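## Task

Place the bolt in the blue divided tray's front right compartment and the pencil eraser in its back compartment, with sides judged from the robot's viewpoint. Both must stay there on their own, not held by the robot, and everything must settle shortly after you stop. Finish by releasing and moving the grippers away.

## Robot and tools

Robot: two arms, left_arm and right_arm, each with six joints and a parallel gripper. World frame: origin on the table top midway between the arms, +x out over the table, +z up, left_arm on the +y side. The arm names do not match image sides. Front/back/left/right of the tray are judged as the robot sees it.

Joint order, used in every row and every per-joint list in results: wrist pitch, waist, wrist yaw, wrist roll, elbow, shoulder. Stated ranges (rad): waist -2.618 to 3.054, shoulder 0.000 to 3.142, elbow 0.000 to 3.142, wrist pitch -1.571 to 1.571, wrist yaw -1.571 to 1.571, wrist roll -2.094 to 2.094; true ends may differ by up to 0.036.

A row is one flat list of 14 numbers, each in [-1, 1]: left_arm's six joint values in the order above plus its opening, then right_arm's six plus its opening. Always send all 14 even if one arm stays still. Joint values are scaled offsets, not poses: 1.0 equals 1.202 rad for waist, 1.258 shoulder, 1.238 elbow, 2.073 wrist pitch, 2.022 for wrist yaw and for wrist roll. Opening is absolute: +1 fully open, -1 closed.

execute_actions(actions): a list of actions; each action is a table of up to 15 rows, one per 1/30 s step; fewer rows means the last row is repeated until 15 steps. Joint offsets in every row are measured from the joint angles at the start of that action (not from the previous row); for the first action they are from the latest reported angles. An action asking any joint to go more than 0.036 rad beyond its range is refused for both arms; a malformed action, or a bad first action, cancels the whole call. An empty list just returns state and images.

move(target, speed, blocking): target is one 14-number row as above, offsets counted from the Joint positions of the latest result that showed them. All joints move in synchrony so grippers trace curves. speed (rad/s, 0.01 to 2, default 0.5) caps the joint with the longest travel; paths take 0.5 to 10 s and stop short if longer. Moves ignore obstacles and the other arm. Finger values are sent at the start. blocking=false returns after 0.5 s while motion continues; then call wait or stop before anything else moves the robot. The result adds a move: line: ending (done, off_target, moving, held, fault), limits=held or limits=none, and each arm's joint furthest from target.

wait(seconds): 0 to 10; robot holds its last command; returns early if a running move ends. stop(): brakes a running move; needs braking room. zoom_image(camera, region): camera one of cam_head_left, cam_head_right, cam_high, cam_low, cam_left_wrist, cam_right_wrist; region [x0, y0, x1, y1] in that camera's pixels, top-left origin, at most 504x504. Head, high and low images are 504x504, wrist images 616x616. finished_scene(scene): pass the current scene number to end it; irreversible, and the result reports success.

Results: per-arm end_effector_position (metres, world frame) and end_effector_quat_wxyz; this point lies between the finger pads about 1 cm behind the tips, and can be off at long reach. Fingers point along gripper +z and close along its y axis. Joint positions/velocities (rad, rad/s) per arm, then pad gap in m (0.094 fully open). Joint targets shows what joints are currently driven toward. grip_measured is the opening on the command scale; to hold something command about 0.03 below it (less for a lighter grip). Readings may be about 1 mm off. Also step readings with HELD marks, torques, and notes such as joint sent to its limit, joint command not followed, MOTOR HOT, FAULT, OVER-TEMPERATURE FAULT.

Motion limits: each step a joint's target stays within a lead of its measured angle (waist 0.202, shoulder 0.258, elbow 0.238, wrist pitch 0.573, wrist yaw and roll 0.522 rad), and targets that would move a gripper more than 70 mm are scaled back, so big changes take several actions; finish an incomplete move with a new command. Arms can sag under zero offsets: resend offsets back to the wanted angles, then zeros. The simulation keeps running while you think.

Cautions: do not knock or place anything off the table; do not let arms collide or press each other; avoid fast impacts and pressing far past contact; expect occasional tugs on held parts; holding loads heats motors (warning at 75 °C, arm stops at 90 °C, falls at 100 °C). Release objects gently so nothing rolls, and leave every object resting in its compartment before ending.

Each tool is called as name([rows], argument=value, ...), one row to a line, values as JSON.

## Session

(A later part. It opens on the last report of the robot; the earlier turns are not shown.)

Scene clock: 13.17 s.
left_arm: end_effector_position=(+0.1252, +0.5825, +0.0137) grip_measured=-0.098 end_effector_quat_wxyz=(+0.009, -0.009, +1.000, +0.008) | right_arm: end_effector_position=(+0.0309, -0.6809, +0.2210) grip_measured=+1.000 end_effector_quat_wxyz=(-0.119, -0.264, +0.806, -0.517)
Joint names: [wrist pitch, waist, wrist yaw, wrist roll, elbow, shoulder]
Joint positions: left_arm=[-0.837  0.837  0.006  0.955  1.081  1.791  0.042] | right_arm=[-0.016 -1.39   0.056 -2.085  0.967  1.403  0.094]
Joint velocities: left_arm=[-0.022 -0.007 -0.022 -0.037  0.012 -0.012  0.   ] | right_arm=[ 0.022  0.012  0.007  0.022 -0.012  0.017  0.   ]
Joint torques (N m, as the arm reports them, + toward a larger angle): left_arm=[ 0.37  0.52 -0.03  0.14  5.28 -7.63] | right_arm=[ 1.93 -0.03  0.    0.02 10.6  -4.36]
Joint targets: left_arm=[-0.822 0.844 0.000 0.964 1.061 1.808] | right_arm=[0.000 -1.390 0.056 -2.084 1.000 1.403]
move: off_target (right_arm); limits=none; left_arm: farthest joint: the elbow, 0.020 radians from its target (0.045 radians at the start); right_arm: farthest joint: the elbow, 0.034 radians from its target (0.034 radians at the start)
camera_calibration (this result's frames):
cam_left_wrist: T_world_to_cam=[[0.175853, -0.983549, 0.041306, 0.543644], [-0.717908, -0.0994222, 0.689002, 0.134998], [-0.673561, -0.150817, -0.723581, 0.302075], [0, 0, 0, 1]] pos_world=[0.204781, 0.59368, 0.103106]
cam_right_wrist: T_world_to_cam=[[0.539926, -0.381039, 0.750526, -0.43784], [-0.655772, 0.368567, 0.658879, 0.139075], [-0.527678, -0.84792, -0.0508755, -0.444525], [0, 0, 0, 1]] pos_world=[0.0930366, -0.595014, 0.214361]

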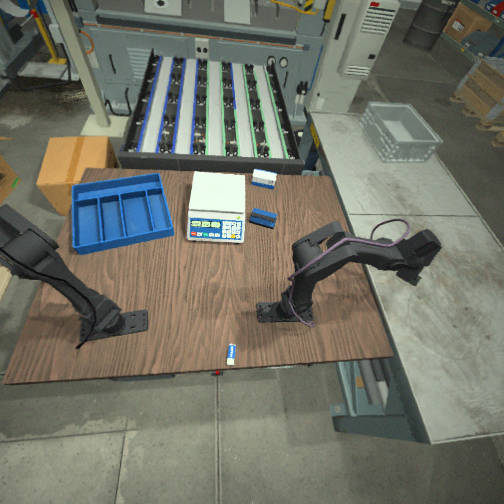

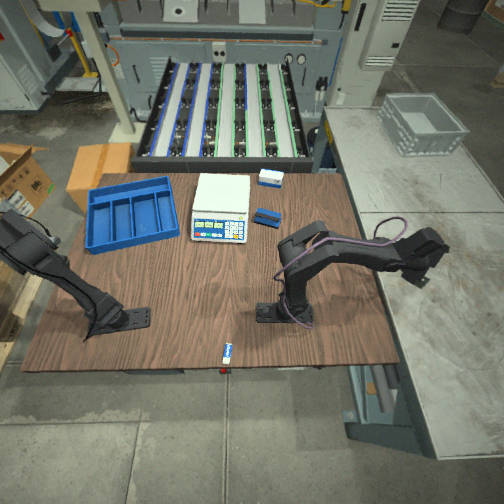

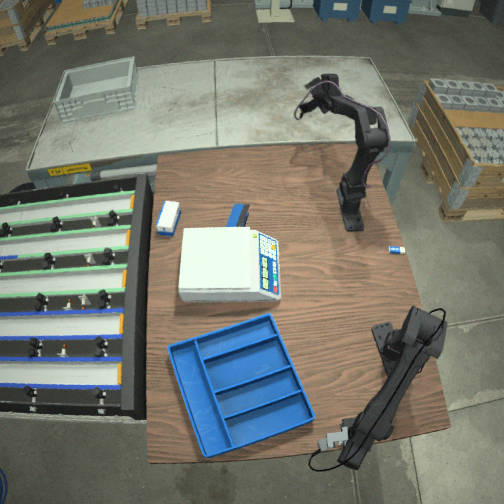

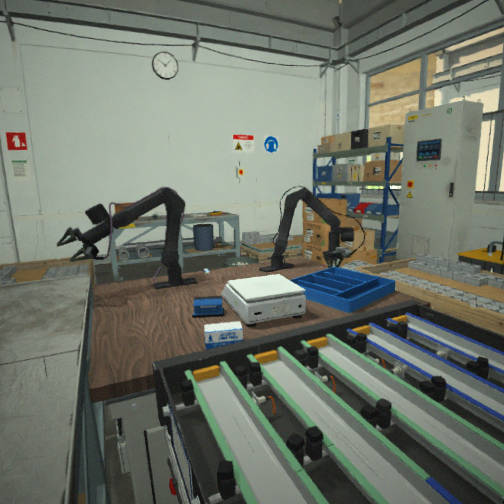

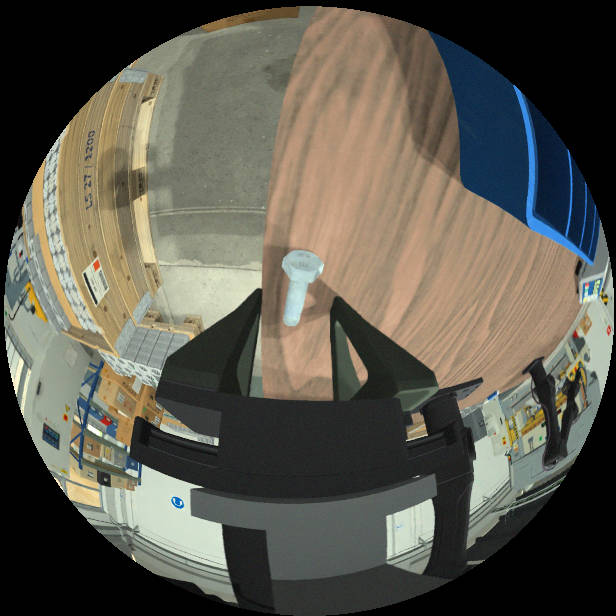

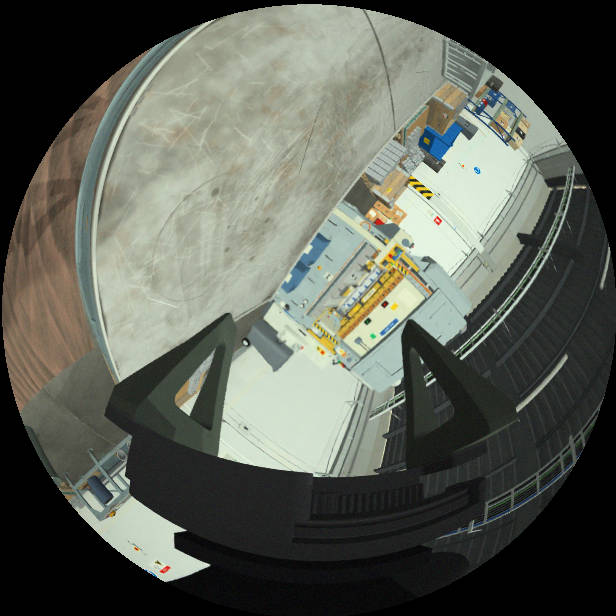

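execute_actions([
  [[0.007,0.006,-0.003,0.0045,-0.012,0.0135,-0.5, 0.008,0,0,0,0.027,0,1],[0.007,0.006,-0.003,0.0045,-0.012,0.0135,-0.6, 0.008,0,0,0,0.027,0,1],[0.007,0.006,-0.003,0.0045,-0.012,0.0135,-0.7, 0.008,0,0,0,0.027,0,1],[0.007,0.006,-0.003,0.0045,-0.012,0.0135,-0.75, 0.008,0,0,0,0.027,0,1],[0.007,0.006,-0.003,0.0045,-0.012,0.0135,-0.8, 0.008,0,0,0,0.027,0,1],[0.007,0.006,-0.003,0.0045,-0.012,0.0135,-0.85, 0.008,0,0,0,0.027,0,1],[0.007,0.006,-0.003,0.0045,-0.012,0.0135,-0.9, 0.008,0,0,0,0.027,0,1]],
  [[0,0,0,0,0,0,-0.9,0,0,0,0,0,0,1]],
])

zoom_image(camera="cam_left_wrist", region=[190, 200, 410, 400])

Scene clock: 14.43 s.
left_arm: end_effector_position=(+0.1257, +0.5833, +0.0137) grip_measured=-0.875 end_effector_quat_wxyz=(+0.010, -0.009, +1.000, +0.010) | right_arm: end_effector_position=(+0.0309, -0.6810, +0.2211) grip_measured=+1.000 end_effector_quat_wxyz=(-0.119, -0.264, +0.805, -0.517)
Joint names: [wrist pitch, waist, wrist yaw, wrist roll, elbow, shoulder]
Joint positions: left_arm=[-0.833  0.837  0.006  0.956  1.081  1.791  0.006] | right_arm=[-0.016 -1.39   0.056 -2.086  0.967  1.403  0.094]
Joint velocities: left_arm=[ 0.037  0.042  0.037  0.022 -0.012 -0.012 -0.   ] | right_arm=[ 0.022 -0.002 -0.051 -0.037  0.007 -0.007  0.   ]
Joint torques (N m, as the arm reports them, + toward a larger angle): left_arm=[ 0.2   0.15  0.01  0.05  7.11 -9.16] | right_arm=[ 1.77 -0.02  0.01  0.02  7.55 -4.35]
Joint targets: left_arm=[-0.833 0.837 0.006 0.956 1.081 1.791] | right_arm=[-0.016 -1.390 0.056 -2.086 0.967 1.403]
Step readings (joint positions; steps 1 to 15: 1st action; 16 to 30: 2nd action):
0: left_arm=[-0.837 0.837 0.006 0.955 1.081 1.791] | right_arm=[-0.016 -1.390 0.056 -2.085 0.967 1.403]
1: left_arm=[-0.837 0.837 0.006 0.955 1.081 1.791] | right_arm=[-0.016 -1.390 0.056 -2.085 0.967 1.403]
2: left_arm=[-0.837 0.837 0.006 0.956 1.081 1.791] | right_arm=[-0.016 -1.390 0.056 -2.085 0.967 1.403]
4: left_arm=[-0.836 0.837 0.006 0.956 1.081 1.791] | right_arm=[-0.016 -1.390 0.056 -2.085 0.967 1.403]
8: left_arm=[-0.834 0.837 0.006 0.956 1.081 1.791] | right_arm=[-0.016 -1.390 0.056 -2.085 0.967 1.403]
15: left_arm=[-0.833 0.837 0.006 0.956 1.081 1.791] | right_arm=[-0.016 -1.390 0.056 -2.086 0.967 1.403]
16: left_arm=[-0.833 0.837 0.006 0.956 1.081 1.791] | right_arm=[-0.016 -1.390 0.056 -2.086 0.967 1.403]
17: left_arm=[-0.833 0.837 0.006 0.956 1.081 1.791] | right_arm=[-0.016 -1.390 0.056 -2.086 0.967 1.403]
19: left_arm=[-0.833 0.837 0.006 0.956 1.081 1.791] | right_arm=[-0.016 -1.390 0.056 -2.086 0.967 1.403]
23: left_arm=[-0.833 0.837 0.006 0.956 1.081 1.791] | right_arm=[-0.016 -1.390 0.056 -2.086 0.967 1.403]
30: Joint positions above
camera_calibration (this result's frames):
cam_left_wrist: T_world_to_cam=[[0.175393, -0.983743, 0.0385705, 0.544529], [-0.719417, -0.101324, 0.687149, 0.136767], [-0.672069, -0.148269, -0.725492, 0.300922], [0, 0, 0, 1]] pos_world=[0.205126, 0.594151, 0.103334]
cam_right_wrist: T_world_to_cam=[[0.541161, -0.380302, 0.75001, -0.437345], [-0.655155, 0.368461, 0.659552, 0.138798], [-0.527178, -0.848296, -0.0497597, -0.44507], [0, 0, 0, 1]] pos_world=[0.0929769, -0.595017, 0.214322]

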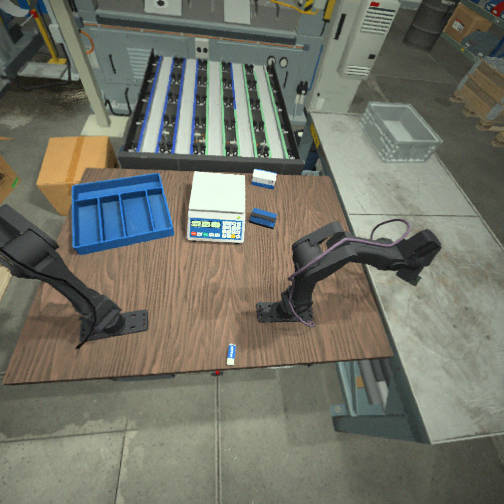

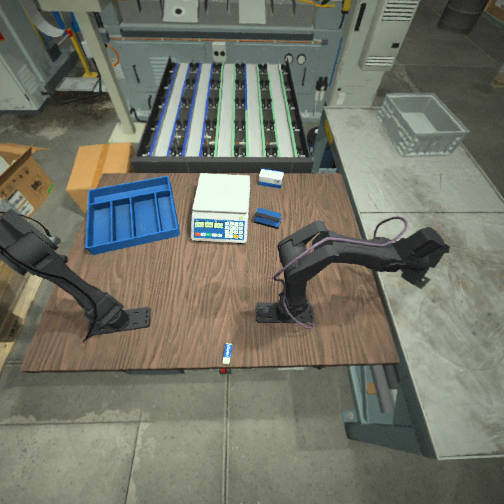

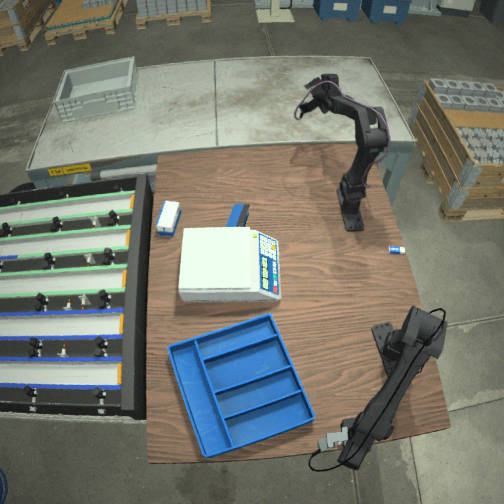

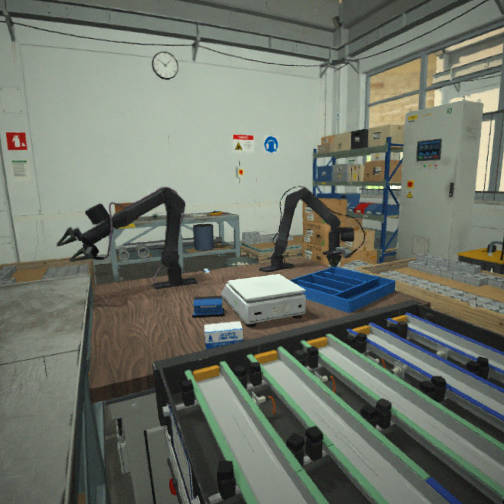

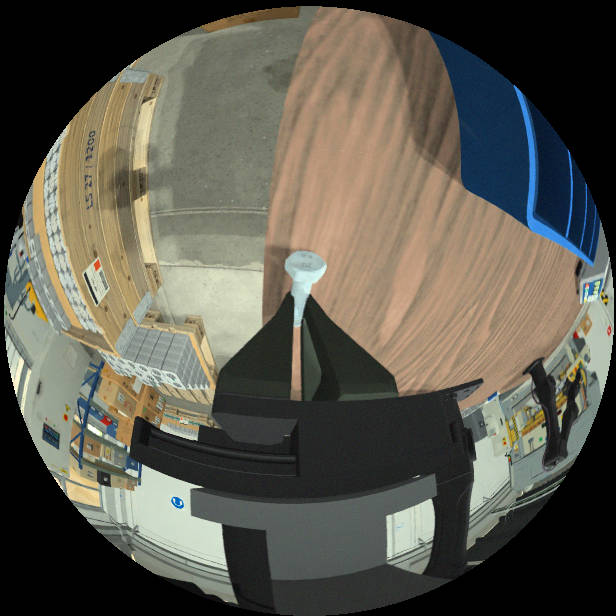

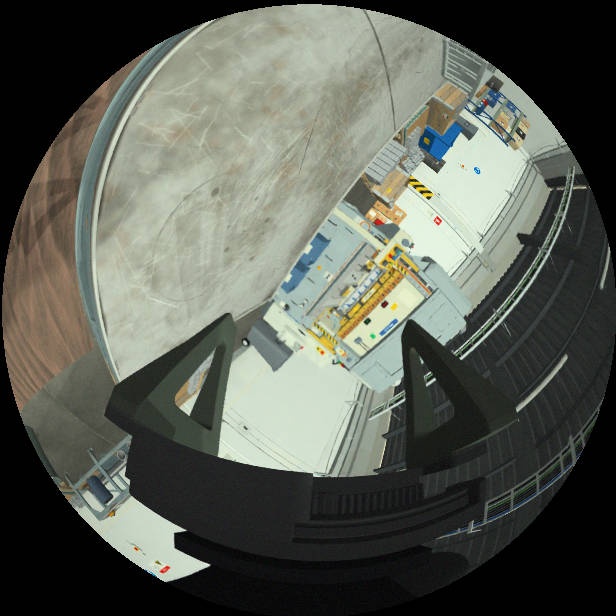

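Region (190, 200, 410, 400) of cam_left_wrist's 616x616 image, scaled by 2.291, with more detail than that image has; it fills the top 458 rows of this view, and the rest is white.

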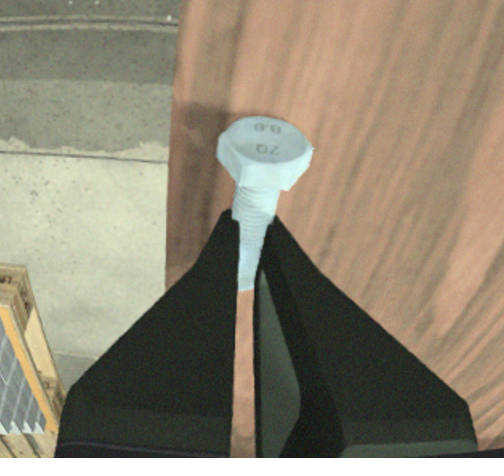

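execute_actions([
  [[0,0,0,0,0,0,-0.6, 0.008,0,0,0,0.027,0,1]],
  [[0.004,0,0,0,-0.02,0.005,-0.6,0,0,0,0,0,0,1],[0.007,0,0,0,-0.03,0.005,-0.6,0,0,0,0,0,0,1]],
])

Scene clock: 15.77 s.
left_arm: end_effector_position=(+0.1256, +0.5830, +0.0131) grip_measured=-0.602 end_effector_quat_wxyz=(+0.010, -0.009, +1.000, +0.010) | right_arm: end_effector_position=(+0.0309, -0.6810, +0.2211) grip_measured=+1.000 end_effector_quat_wxyz=(-0.119, -0.265, +0.805, -0.517)
Joint names: [wrist pitch, waist, wrist yaw, wrist roll, elbow, shoulder]
Joint positions: left_arm=[-0.83   0.837  0.006  0.956  1.078  1.791  0.019] | right_arm=[-0.016 -1.39   0.056 -2.088  0.967  1.403  0.094]
Joint velocities: left_arm=[ 0.007 -0.007 -0.051 -0.022 -0.007 -0.007  0.001] | right_arm=[-0.051 -0.002  0.066 -0.007  0.007 -0.017  0.   ]
Joint torques (N m, as the arm reports them, + toward a larger angle): left_arm=[ 0.35 -0.12  0.06  0.06  3.95 -8.48] | right_arm=[ 1.76 -0.02  0.    0.02  7.54 -4.34]
Joint targets: left_arm=[-0.818 0.837 0.006 0.956 1.044 1.797] | right_arm=[-0.016 -1.390 0.056 -2.087 0.967 1.403]
Step readings (joint positions; steps 1 to 15: 1st action; 16 to 30: 2nd action):
0: left_arm=[-0.833 0.837 0.006 0.956 1.081 1.791] | right_arm=[-0.016 -1.390 0.056 -2.086 0.967 1.403]
1: left_arm=[-0.833 0.837 0.006 0.956 1.081 1.791] | right_arm=[-0.016 -1.390 0.056 -2.086 0.967 1.403]
2: left_arm=[-0.833 0.837 0.006 0.956 1.081 1.791] | right_arm=[-0.016 -1.390 0.056 -2.086 0.967 1.403]
4: left_arm=[-0.833 0.837 0.006 0.956 1.081 1.791] | right_arm=[-0.016 -1.390 0.056 -2.087 0.967 1.403]
8: left_arm=[-0.833 0.837 0.006 0.956 1.081 1.791] | right_arm=[-0.016 -1.390 0.056 -2.087 0.967 1.403]
15: left_arm=[-0.833 0.837 0.006 0.956 1.081 1.791] | right_arm=[-0.016 -1.390 0.056 -2.087 0.967 1.403]
16: left_arm=[-0.833 0.837 0.006 0.956 1.081 1.791] | right_arm=[-0.016 -1.390 0.056 -2.087 0.967 1.403]
17: left_arm=[-0.832 0.837 0.006 0.956 1.079 1.791] | right_arm=[-0.016 -1.390 0.056 -2.087 0.967 1.403]
19: left_arm=[-0.830 0.837 0.006 0.956 1.078 1.791] | right_arm=[-0.016 -1.390 0.056 -2.088 0.967 1.403]
23: left_arm=[-0.830 0.837 0.006 0.956 1.078 1.791] | right_arm=[-0.016 -1.390 0.056 -2.088 0.967 1.403]
30: Joint positions above
camera_calibration (this result's frames):
cam_left_wrist: T_world_to_cam=[[0.175393, -0.983743, 0.0385705, 0.544333], [-0.719417, -0.101324, 0.687149, 0.13703], [-0.672069, -0.148269, -0.725492, 0.300333], [0, 0, 0, 1]] pos_world=[0.204955, 0.593898, 0.102734]
cam_right_wrist: T_world_to_cam=[[0.542439, -0.379848, 0.749317, -0.436922], [-0.654498, 0.368107, 0.660401, 0.138349], [-0.526681, -0.848654, -0.0489334, -0.445512], [0, 0, 0, 1]] pos_world=[0.0929103, -0.594976, 0.214227]

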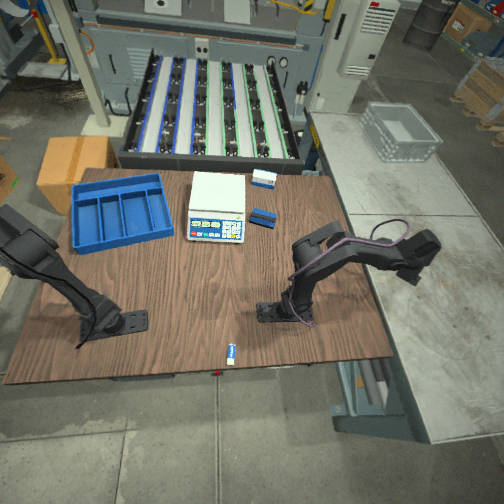

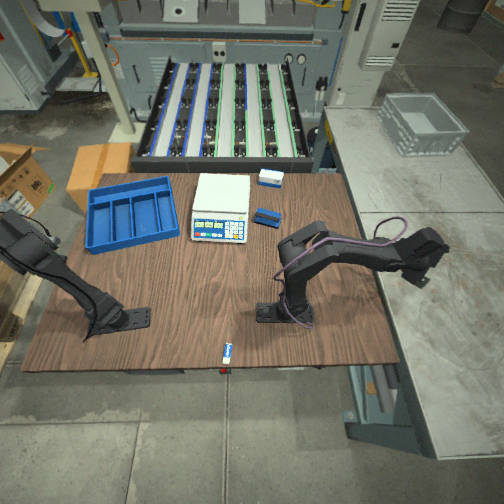

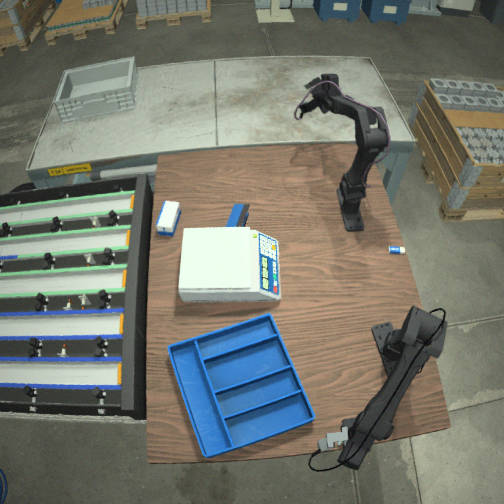

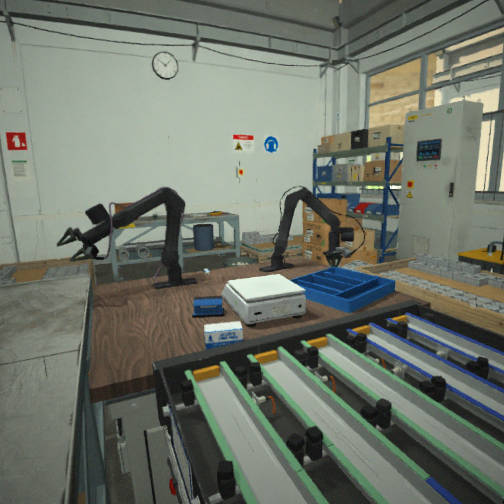

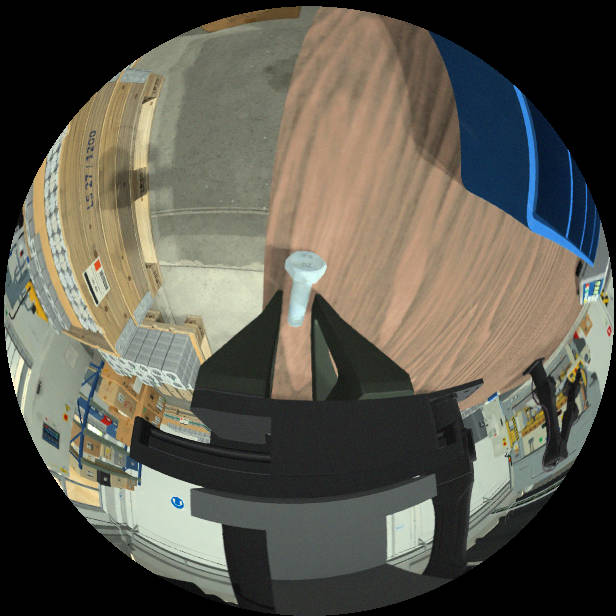

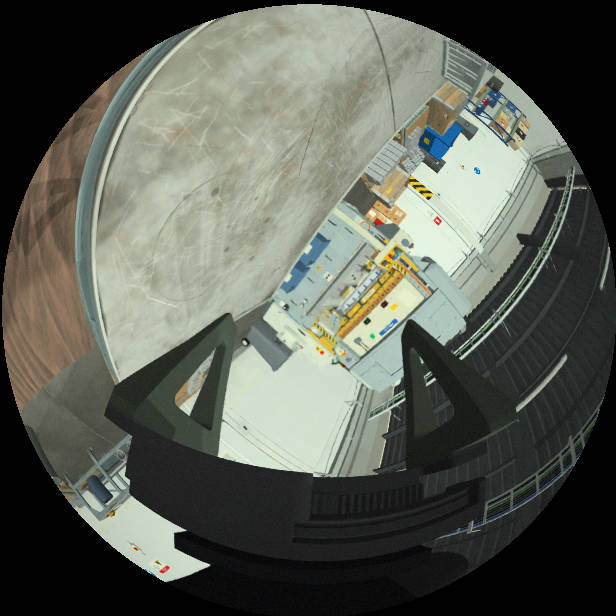

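execute_actions([
  [[0,0,0,0,0.004,0,-0.6, 0.008,0,0,0,0.027,0,1],[0,0,0,0,0.006,0,-0.7, 0.008,0,0,0,0.027,0,1],[0,0,0,0,0.006,0,-0.75, 0.008,0,0,0,0.027,0,1],[0,0,0,0,0.006,0,-0.8, 0.008,0,0,0,0.027,0,1],[0,0,0,0,0.006,0,-0.85, 0.008,0,0,0,0.027,0,1],[0,0,0,0,0.006,0,-0.905, 0.008,0,0,0,0.027,0,1]],
  [[0,0,0,0,0,0,-0.905,0,0,0,0,0,0,1]],
])

Scene clock: 16.93 s.
left_arm: end_effector_position=(+0.1253, +0.5817, +0.0131) grip_measured=-0.877 end_effector_quat_wxyz=(+0.010, -0.009, +1.000, +0.007) | right_arm: end_effector_position=(+0.0309, -0.6810, +0.2212) grip_measured=+1.000 end_effector_quat_wxyz=(-0.120, -0.265, +0.805, -0.517)
Joint names: [wrist pitch, waist, wrist yaw, wrist roll, elbow, shoulder]
Joint positions: left_arm=[-0.835  0.837  0.009  0.956  1.078  1.791  0.006] | right_arm=[-0.016 -1.39   0.056 -2.089  0.967  1.403  0.094]
Joint velocities: left_arm=[-0.051 -0.012  0.022 -0.022 -0.027 -0.027 -0.   ] | right_arm=[-0.066 -0.012 -0.007  0.007  0.007 -0.017  0.   ]
Joint torques (N m, as the arm reports them, + toward a larger angle): left_arm=[ 0.13 -0.11  0.07  0.03  6.99 -9.1 ] | right_arm=[ 1.76 -0.03  0.01  0.02  7.56 -4.37]
Joint targets: left_arm=[-0.835 0.837 0.009 0.956 1.078 1.791] | right_arm=[-0.016 -1.390 0.056 -2.089 0.967 1.403]
Step readings (joint positions; steps 1 to 15: 1st action; 16 to 30: 2nd action):
0: left_arm=[-0.830 0.837 0.006 0.956 1.078 1.791] | right_arm=[-0.016 -1.390 0.056 -2.088 0.967 1.403]
1: left_arm=[-0.830 0.837 0.006 0.956 1.078 1.791] | right_arm=[-0.016 -1.390 0.056 -2.088 0.967 1.403]
2: left_arm=[-0.832 0.837 0.007 0.956 1.078 1.791] | right_arm=[-0.016 -1.390 0.056 -2.088 0.967 1.403]
4: left_arm=[-0.835 0.837 0.009 0.956 1.078 1.791] | right_arm=[-0.016 -1.390 0.056 -2.088 0.967 1.403]
8: left_arm=[-0.835 0.837 0.009 0.956 1.078 1.791] | right_arm=[-0.016 -1.390 0.056 -2.088 0.967 1.403]
15: left_arm=[-0.835 0.837 0.009 0.956 1.078 1.791] | right_arm=[-0.016 -1.390 0.056 -2.089 0.967 1.403]
16: left_arm=[-0.835 0.837 0.009 0.956 1.078 1.791] | right_arm=[-0.016 -1.390 0.056 -2.089 0.967 1.403]
17: left_arm=[-0.835 0.837 0.009 0.956 1.078 1.791] | right_arm=[-0.016 -1.390 0.056 -2.089 0.967 1.403]
19: left_arm=[-0.835 0.837 0.009 0.956 1.078 1.791] | right_arm=[-0.016 -1.390 0.056 -2.089 0.967 1.403]
23: left_arm=[-0.835 0.837 0.009 0.956 1.078 1.791] | right_arm=[-0.016 -1.390 0.056 -2.089 0.967 1.403]
30: Joint positions above
camera_calibration (this result's frames):
cam_left_wrist: T_world_to_cam=[[0.175351, -0.983523, 0.0439793, 0.542927], [-0.719025, -0.0974236, 0.688122, 0.134372], [-0.6725, -0.152285, -0.724261, 0.302296], [0, 0, 0, 1]] pos_world=[0.204708, 0.593108, 0.102599]
cam_right_wrist: T_world_to_cam=[[0.543672, -0.37911, 0.748796, -0.436426], [-0.653878, 0.368003, 0.661073, 0.138073], [-0.526179, -0.849028, -0.0478184, -0.446056], [0, 0, 0, 1]] pos_world=[0.0928502, -0.594979, 0.214188]

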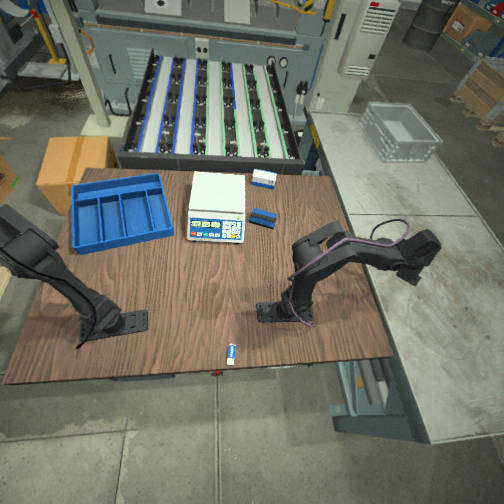

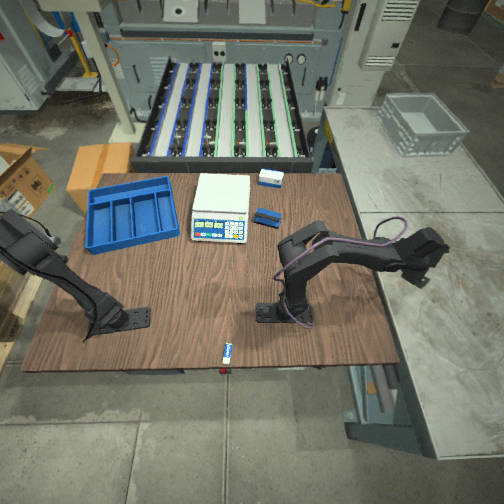

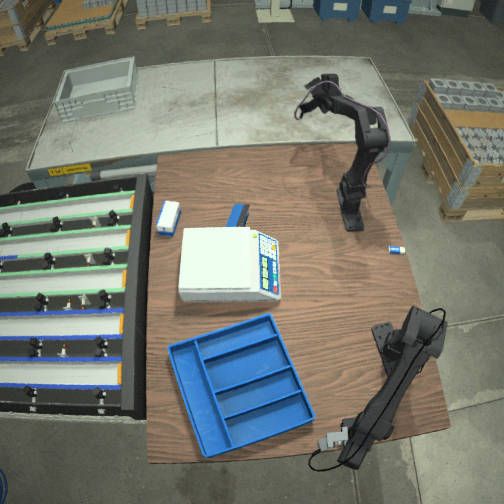

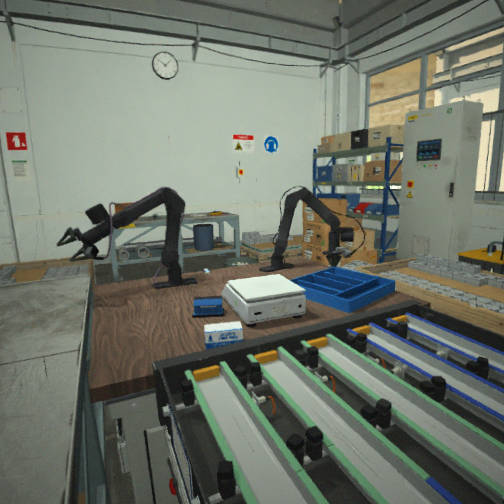

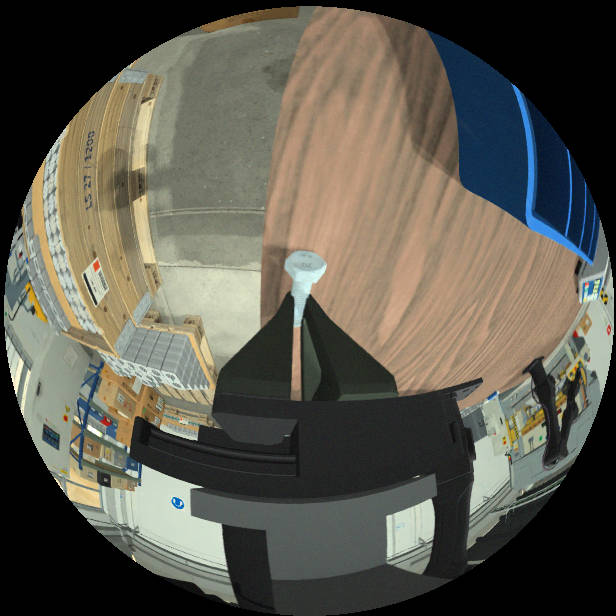

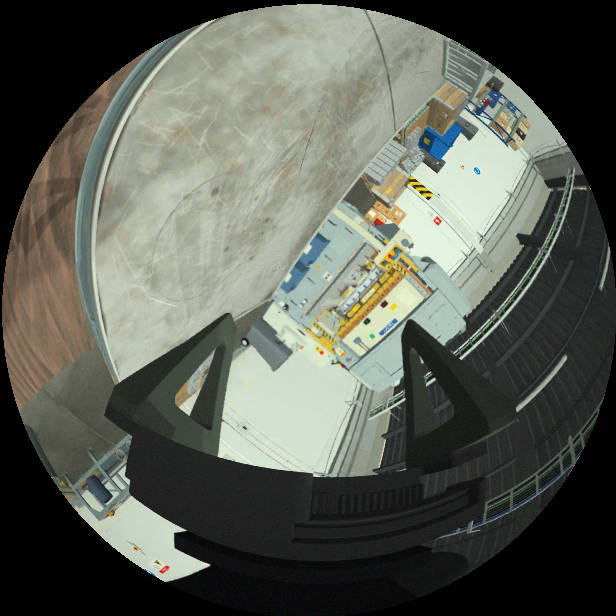

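move(target=[-0.2547,0,0,0,0.365,-0.062,-0.905, 0.008,0,0,0,0.027,0,1], speed=0.5)

Scene clock: 18.97 s.
left_arm: end_effector_position=(+0.1290, +0.5872, +0.1355) grip_measured=-0.877 end_effector_quat_wxyz=(+0.004, -0.009, +1.000, -0.002) | right_arm: end_effector_position=(+0.0309, -0.6810, +0.2212) grip_measured=+1.000 end_effector_quat_wxyz=(-0.120, -0.266, +0.805, -0.517)
Joint names: [wrist pitch, waist, wrist yaw, wrist roll, elbow, shoulder]
Joint positions: left_arm=[-1.349  0.837  0.009  0.956  1.509  1.731  0.006] | right_arm=[-0.016 -1.39   0.056 -2.09   0.967  1.403  0.094]
Joint velocities: left_arm=[-0.066 -0.007  0.037 -0.007 -0.017 -0.002 -0.   ] | right_arm=[-0.007  0.012  0.051  0.007  0.012  0.012  0.   ]
Joint torques (N m, as the arm reports them, + toward a larger angle): left_arm=[  0.04  -0.07   0.02   0.04   9.47 -10.77] | right_arm=[ 1.94 -0.02  0.01  0.02 10.59 -4.37]
Joint targets: left_arm=[-1.363 0.837 0.009 0.956 1.530 1.713] | right_arm=[0.001 -1.390 0.056 -2.089 1.000 1.403]
move: off_target (right_arm); limits=none; left_arm: farthest joint: the elbow, 0.020 radians from its target (0.452 radians at the start); right_arm: farthest joint: the elbow, 0.034 radians from its target (0.034 radians at the start)
camera_calibration (this result's frames):
cam_left_wrist: T_world_to_cam=[[0.176009, -0.982555, 0.0600567, 0.53941], [-0.710251, -0.0845137, 0.698857, 0.0431893], [-0.68159, -0.16566, -0.712736, 0.401693], [0, 0, 0, 1]] pos_world=[0.209524, 0.600195, 0.223723]
cam_right_wrist: T_world_to_cam=[[0.54431, -0.378882, 0.748448, -0.436213], [-0.653548, 0.367827, 0.661497, 0.137849], [-0.525929, -0.849206, -0.0474058, -0.446277], [0, 0, 0, 1]] pos_world=[0.0928168, -0.594959, 0.21414]

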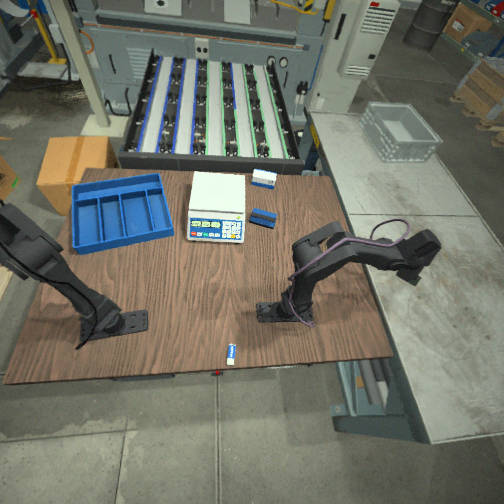

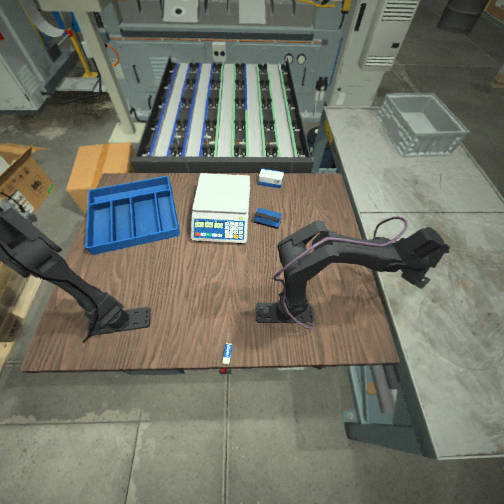

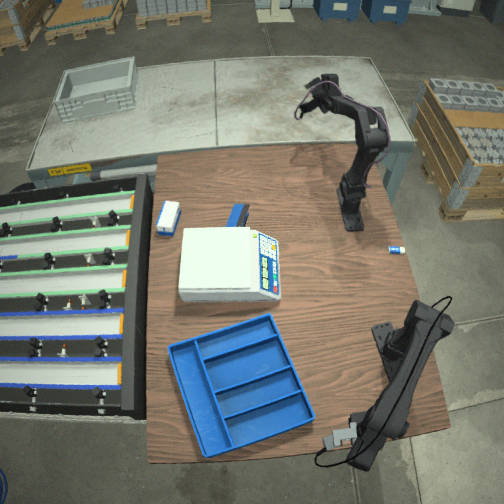

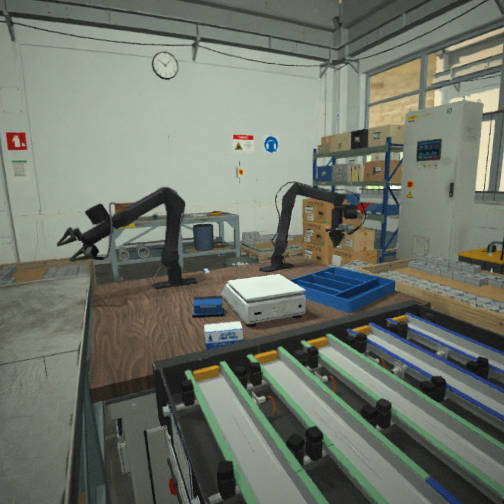

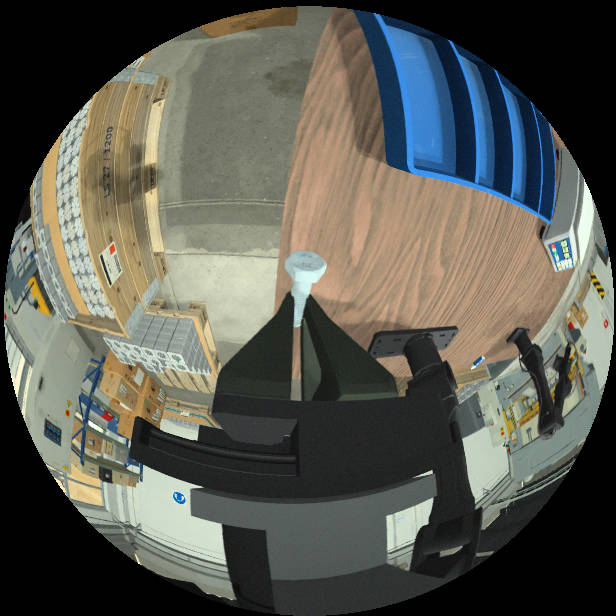

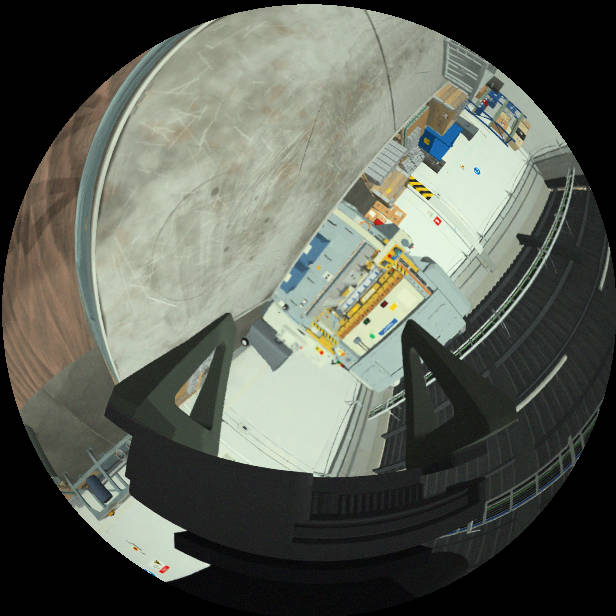

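move(target=[0.19,-0.949,-0.004,-0.522,0.19,0.185,-0.905, 0.008,0,0,0,0.027,0,1], speed=0.8)

Scene clock: 21.53 s.
left_arm: end_effector_position=(+0.4059, +0.2487, +0.1345) grip_measured=-0.877 end_effector_quat_wxyz=(+0.184, +0.041, +0.982, -0.027) | right_arm: end_effector_position=(+0.0309, -0.6810, +0.2213) grip_measured=+1.000 end_effector_quat_wxyz=(-0.120, -0.266, +0.804, -0.517)
Joint names: [wrist pitch, waist, wrist yaw, wrist roll, elbow, shoulder]
Joint positions: left_arm=[-0.964 -0.309  0.005 -0.09   1.718  1.951  0.006] | right_arm=[-0.015 -1.39   0.056 -2.091  0.967  1.403  0.094]
Joint velocities: left_arm=[-0.066  0.002 -0.007 -0.007 -0.017 -0.017 -0.   ] | right_arm=[ 0.022  0.017  0.066  0.022 -0.007 -0.002  0.   ]
Joint torques (N m, as the arm reports them, + toward a larger angle): left_arm=[  0.95   0.3   -0.01  -0.09  10.96 -10.81] | right_arm=[ 1.95 -0.02  0.01  0.02 10.62 -4.32]
Joint targets: left_arm=[-0.955 -0.303 0.001 -0.099 1.745 1.964] | right_arm=[0.001 -1.390 0.056 -2.090 1.000 1.403]
move: off_target (left_arm, right_arm); limits=none; left_arm: farthest joint: the elbow, 0.026 radians from its target (0.235 radians at the start); right_arm: farthest joint: the elbow, 0.034 radians from its target (0.034 radians at the start)
camera_calibration (this result's frames):
cam_left_wrist: T_world_to_cam=[[0.0392001, -0.988685, 0.144795, 0.203816], [-0.915918, 0.0223744, 0.400741, 0.308928], [-0.399446, -0.14833, -0.904677, 0.440677], [0, 0, 0, 1]] pos_world=[0.45099, 0.259963, 0.245359]
cam_right_wrist: T_world_to_cam=[[0.544904, -0.378372, 0.748274, -0.435929], [-0.653257, 0.3679, 0.661744, 0.137798], [-0.525676, -0.849402, -0.0467037, -0.4466], [0, 0, 0, 1]] pos_world=[0.09279, -0.594983, 0.214149]

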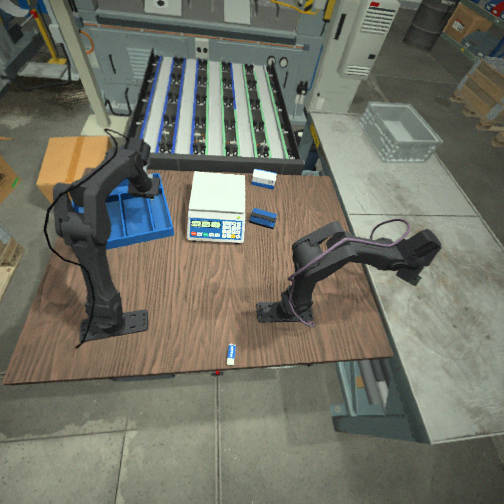

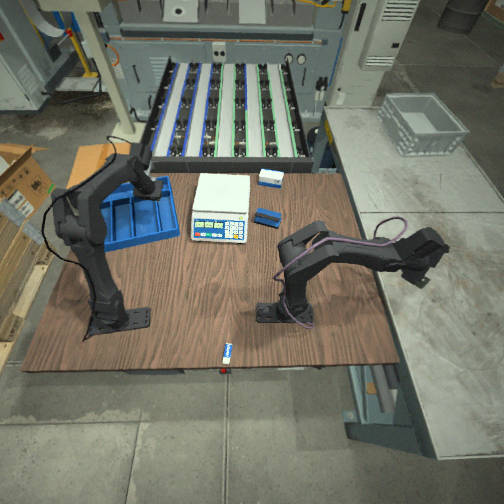

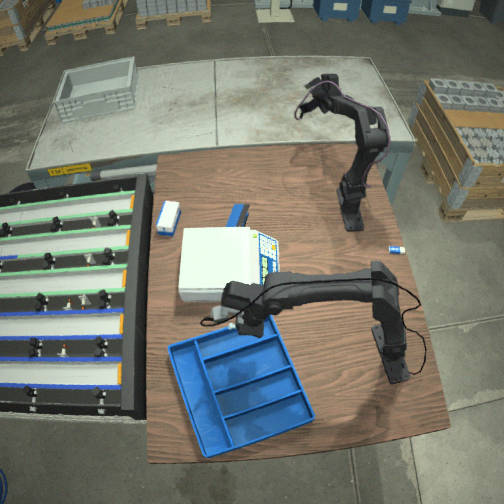

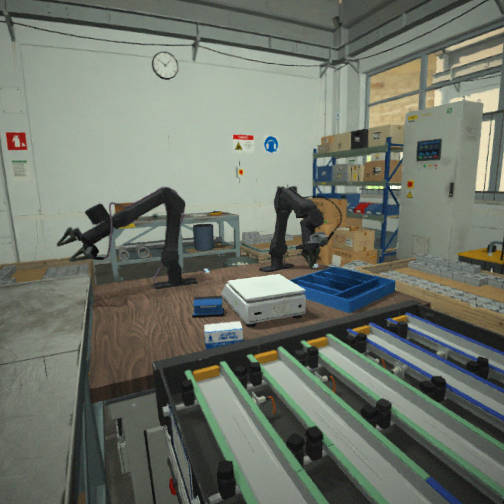

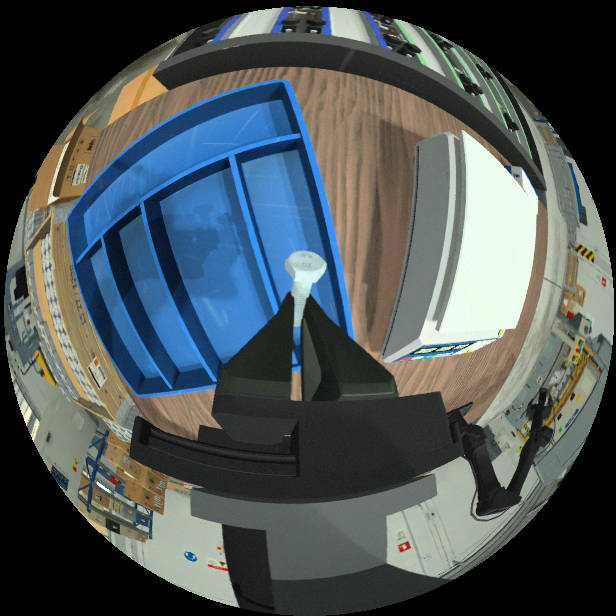

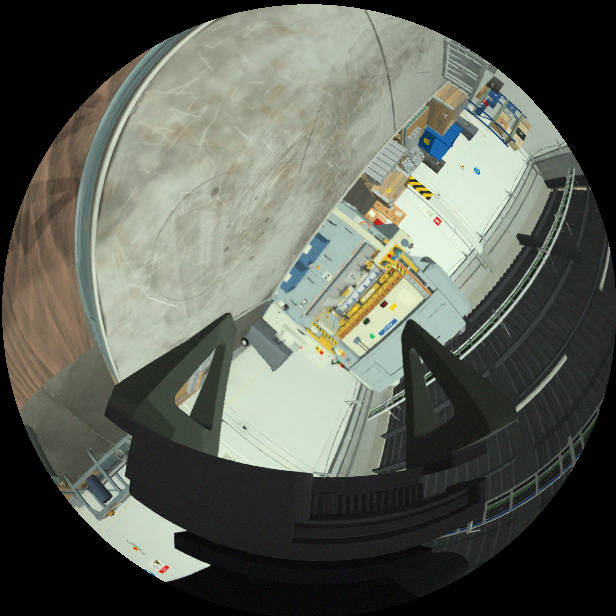

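zoom_image(camera="cam_left_wrist", region=[40, 60, 400, 420])

Region (40, 60, 400, 420) of cam_left_wrist's 616x616 image, scaled by 1.400, with more detail than that image has.

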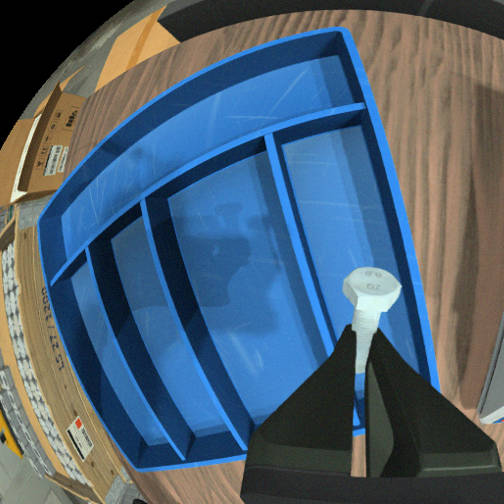

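move(target=[-0.044,-0.008,0,-0.198,0.178,0.2075,-0.905, 0.008,0,0,0,0.027,0,1], speed=0.4)

Scene clock: 24.43 s.
left_arm: end_effector_position=(+0.4306, +0.2444, +0.0773) grip_measured=-0.877 end_effector_quat_wxyz=(+0.111, -0.153, +0.981, -0.040) | right_arm: end_effector_position=(+0.0310, -0.6811, +0.2214) grip_measured=+1.000 end_effector_quat_wxyz=(-0.120, -0.266, +0.804, -0.517)
Joint names: [wrist pitch, waist, wrist yaw, wrist roll, elbow, shoulder]
Joint positions: left_arm=[-1.041 -0.309  0.005 -0.482  1.91   2.202  0.006] | right_arm=[-0.015 -1.39   0.056 -2.092  0.967  1.403  0.094]
Joint velocities: left_arm=[-0.081  0.002  0.037  0.022  0.002  0.007 -0.   ] | right_arm=[ 0.037  0.002  0.022 -0.051  0.012  0.002  0.   ]
Joint torques (N m, as the arm reports them, + toward a larger angle): left_arm=[  0.49  -0.69   0.    -0.03  10.79 -13.45] | right_arm=[ 1.94 -0.05  0.01  0.01 10.58 -4.36]
Joint targets: left_arm=[-1.055 -0.319 0.005 -0.491 1.938 2.211] | right_arm=[0.002 -1.390 0.056 -2.091 1.000 1.403]
move: off_target (left_arm, right_arm); limits=none; left_arm: farthest joint: the elbow, 0.029 radians from its target (0.220 radians at the start); right_arm: farthest joint: the elbow, 0.034 radians from its target (0.034 radians at the start)
camera_calibration (this result's frames):
cam_left_wrist: T_world_to_cam=[[0.421529, -0.885212, 0.196757, 0.0129638], [-0.796618, -0.257816, 0.546746, 0.360388], [-0.433259, -0.387209, -0.813852, 0.464055], [0, 0, 0, 1]] pos_world=[0.482683, 0.284076, 0.178081]
cam_right_wrist: T_world_to_cam=[[0.545498, -0.377862, 0.748099, -0.435644], [-0.652965, 0.367974, 0.661991, 0.137748], [-0.525423, -0.849597, -0.0460017, -0.446924], [0, 0, 0, 1]] pos_world=[0.0927633, -0.595006, 0.214157]

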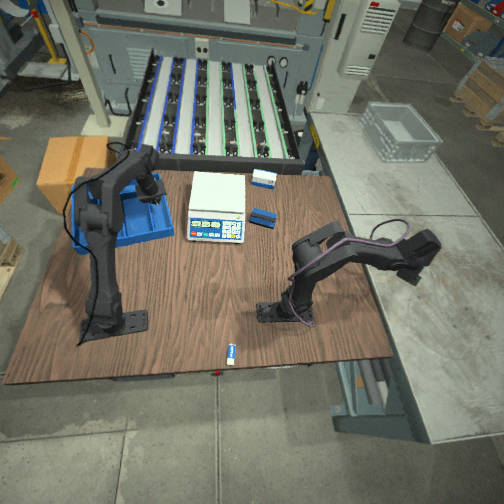

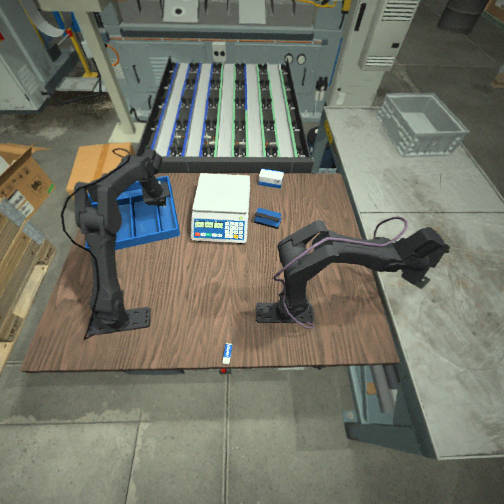

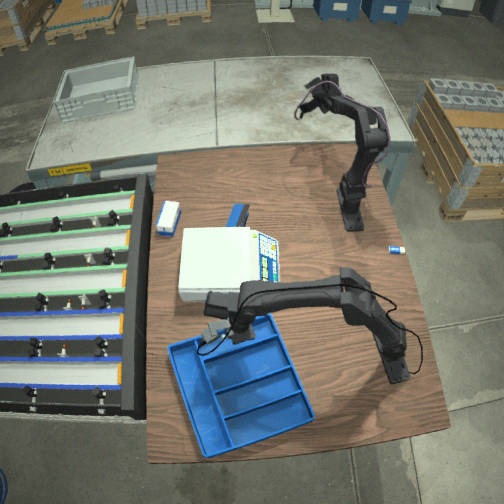

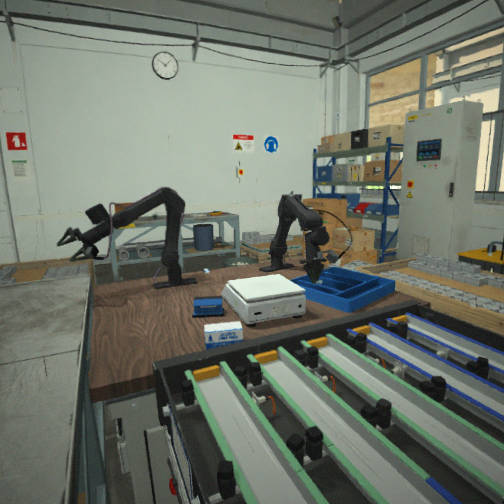

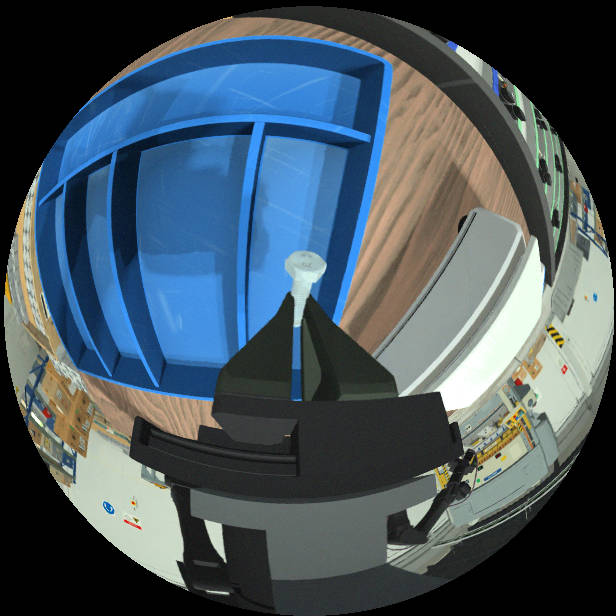

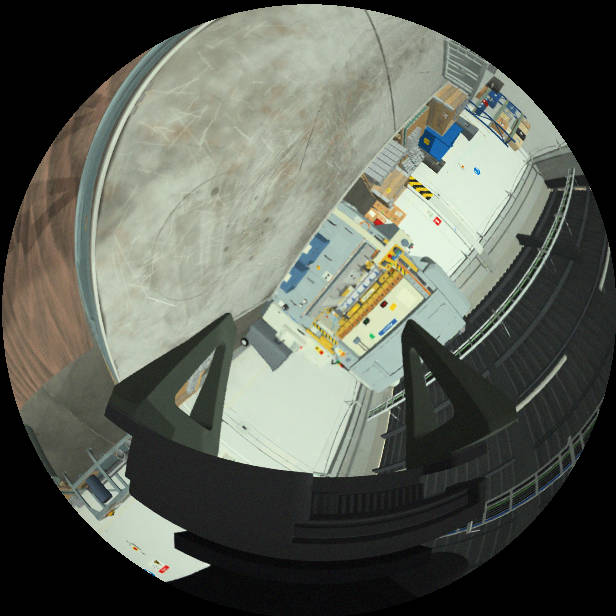

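zoom_image(camera="cam_left_wrist", region=[200, 180, 420, 400])

Region (200, 180, 420, 400) of cam_left_wrist's 616x616 image, scaled by 2.291, with more detail than that image has.

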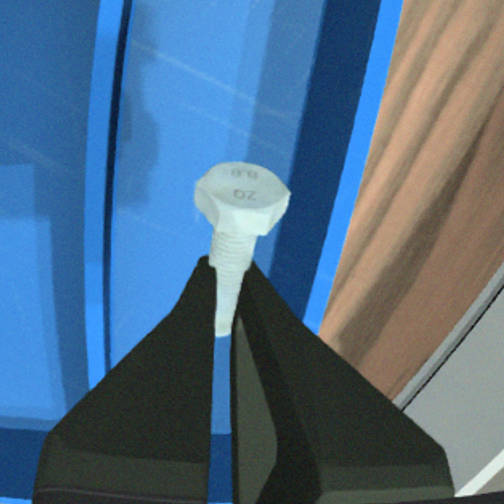

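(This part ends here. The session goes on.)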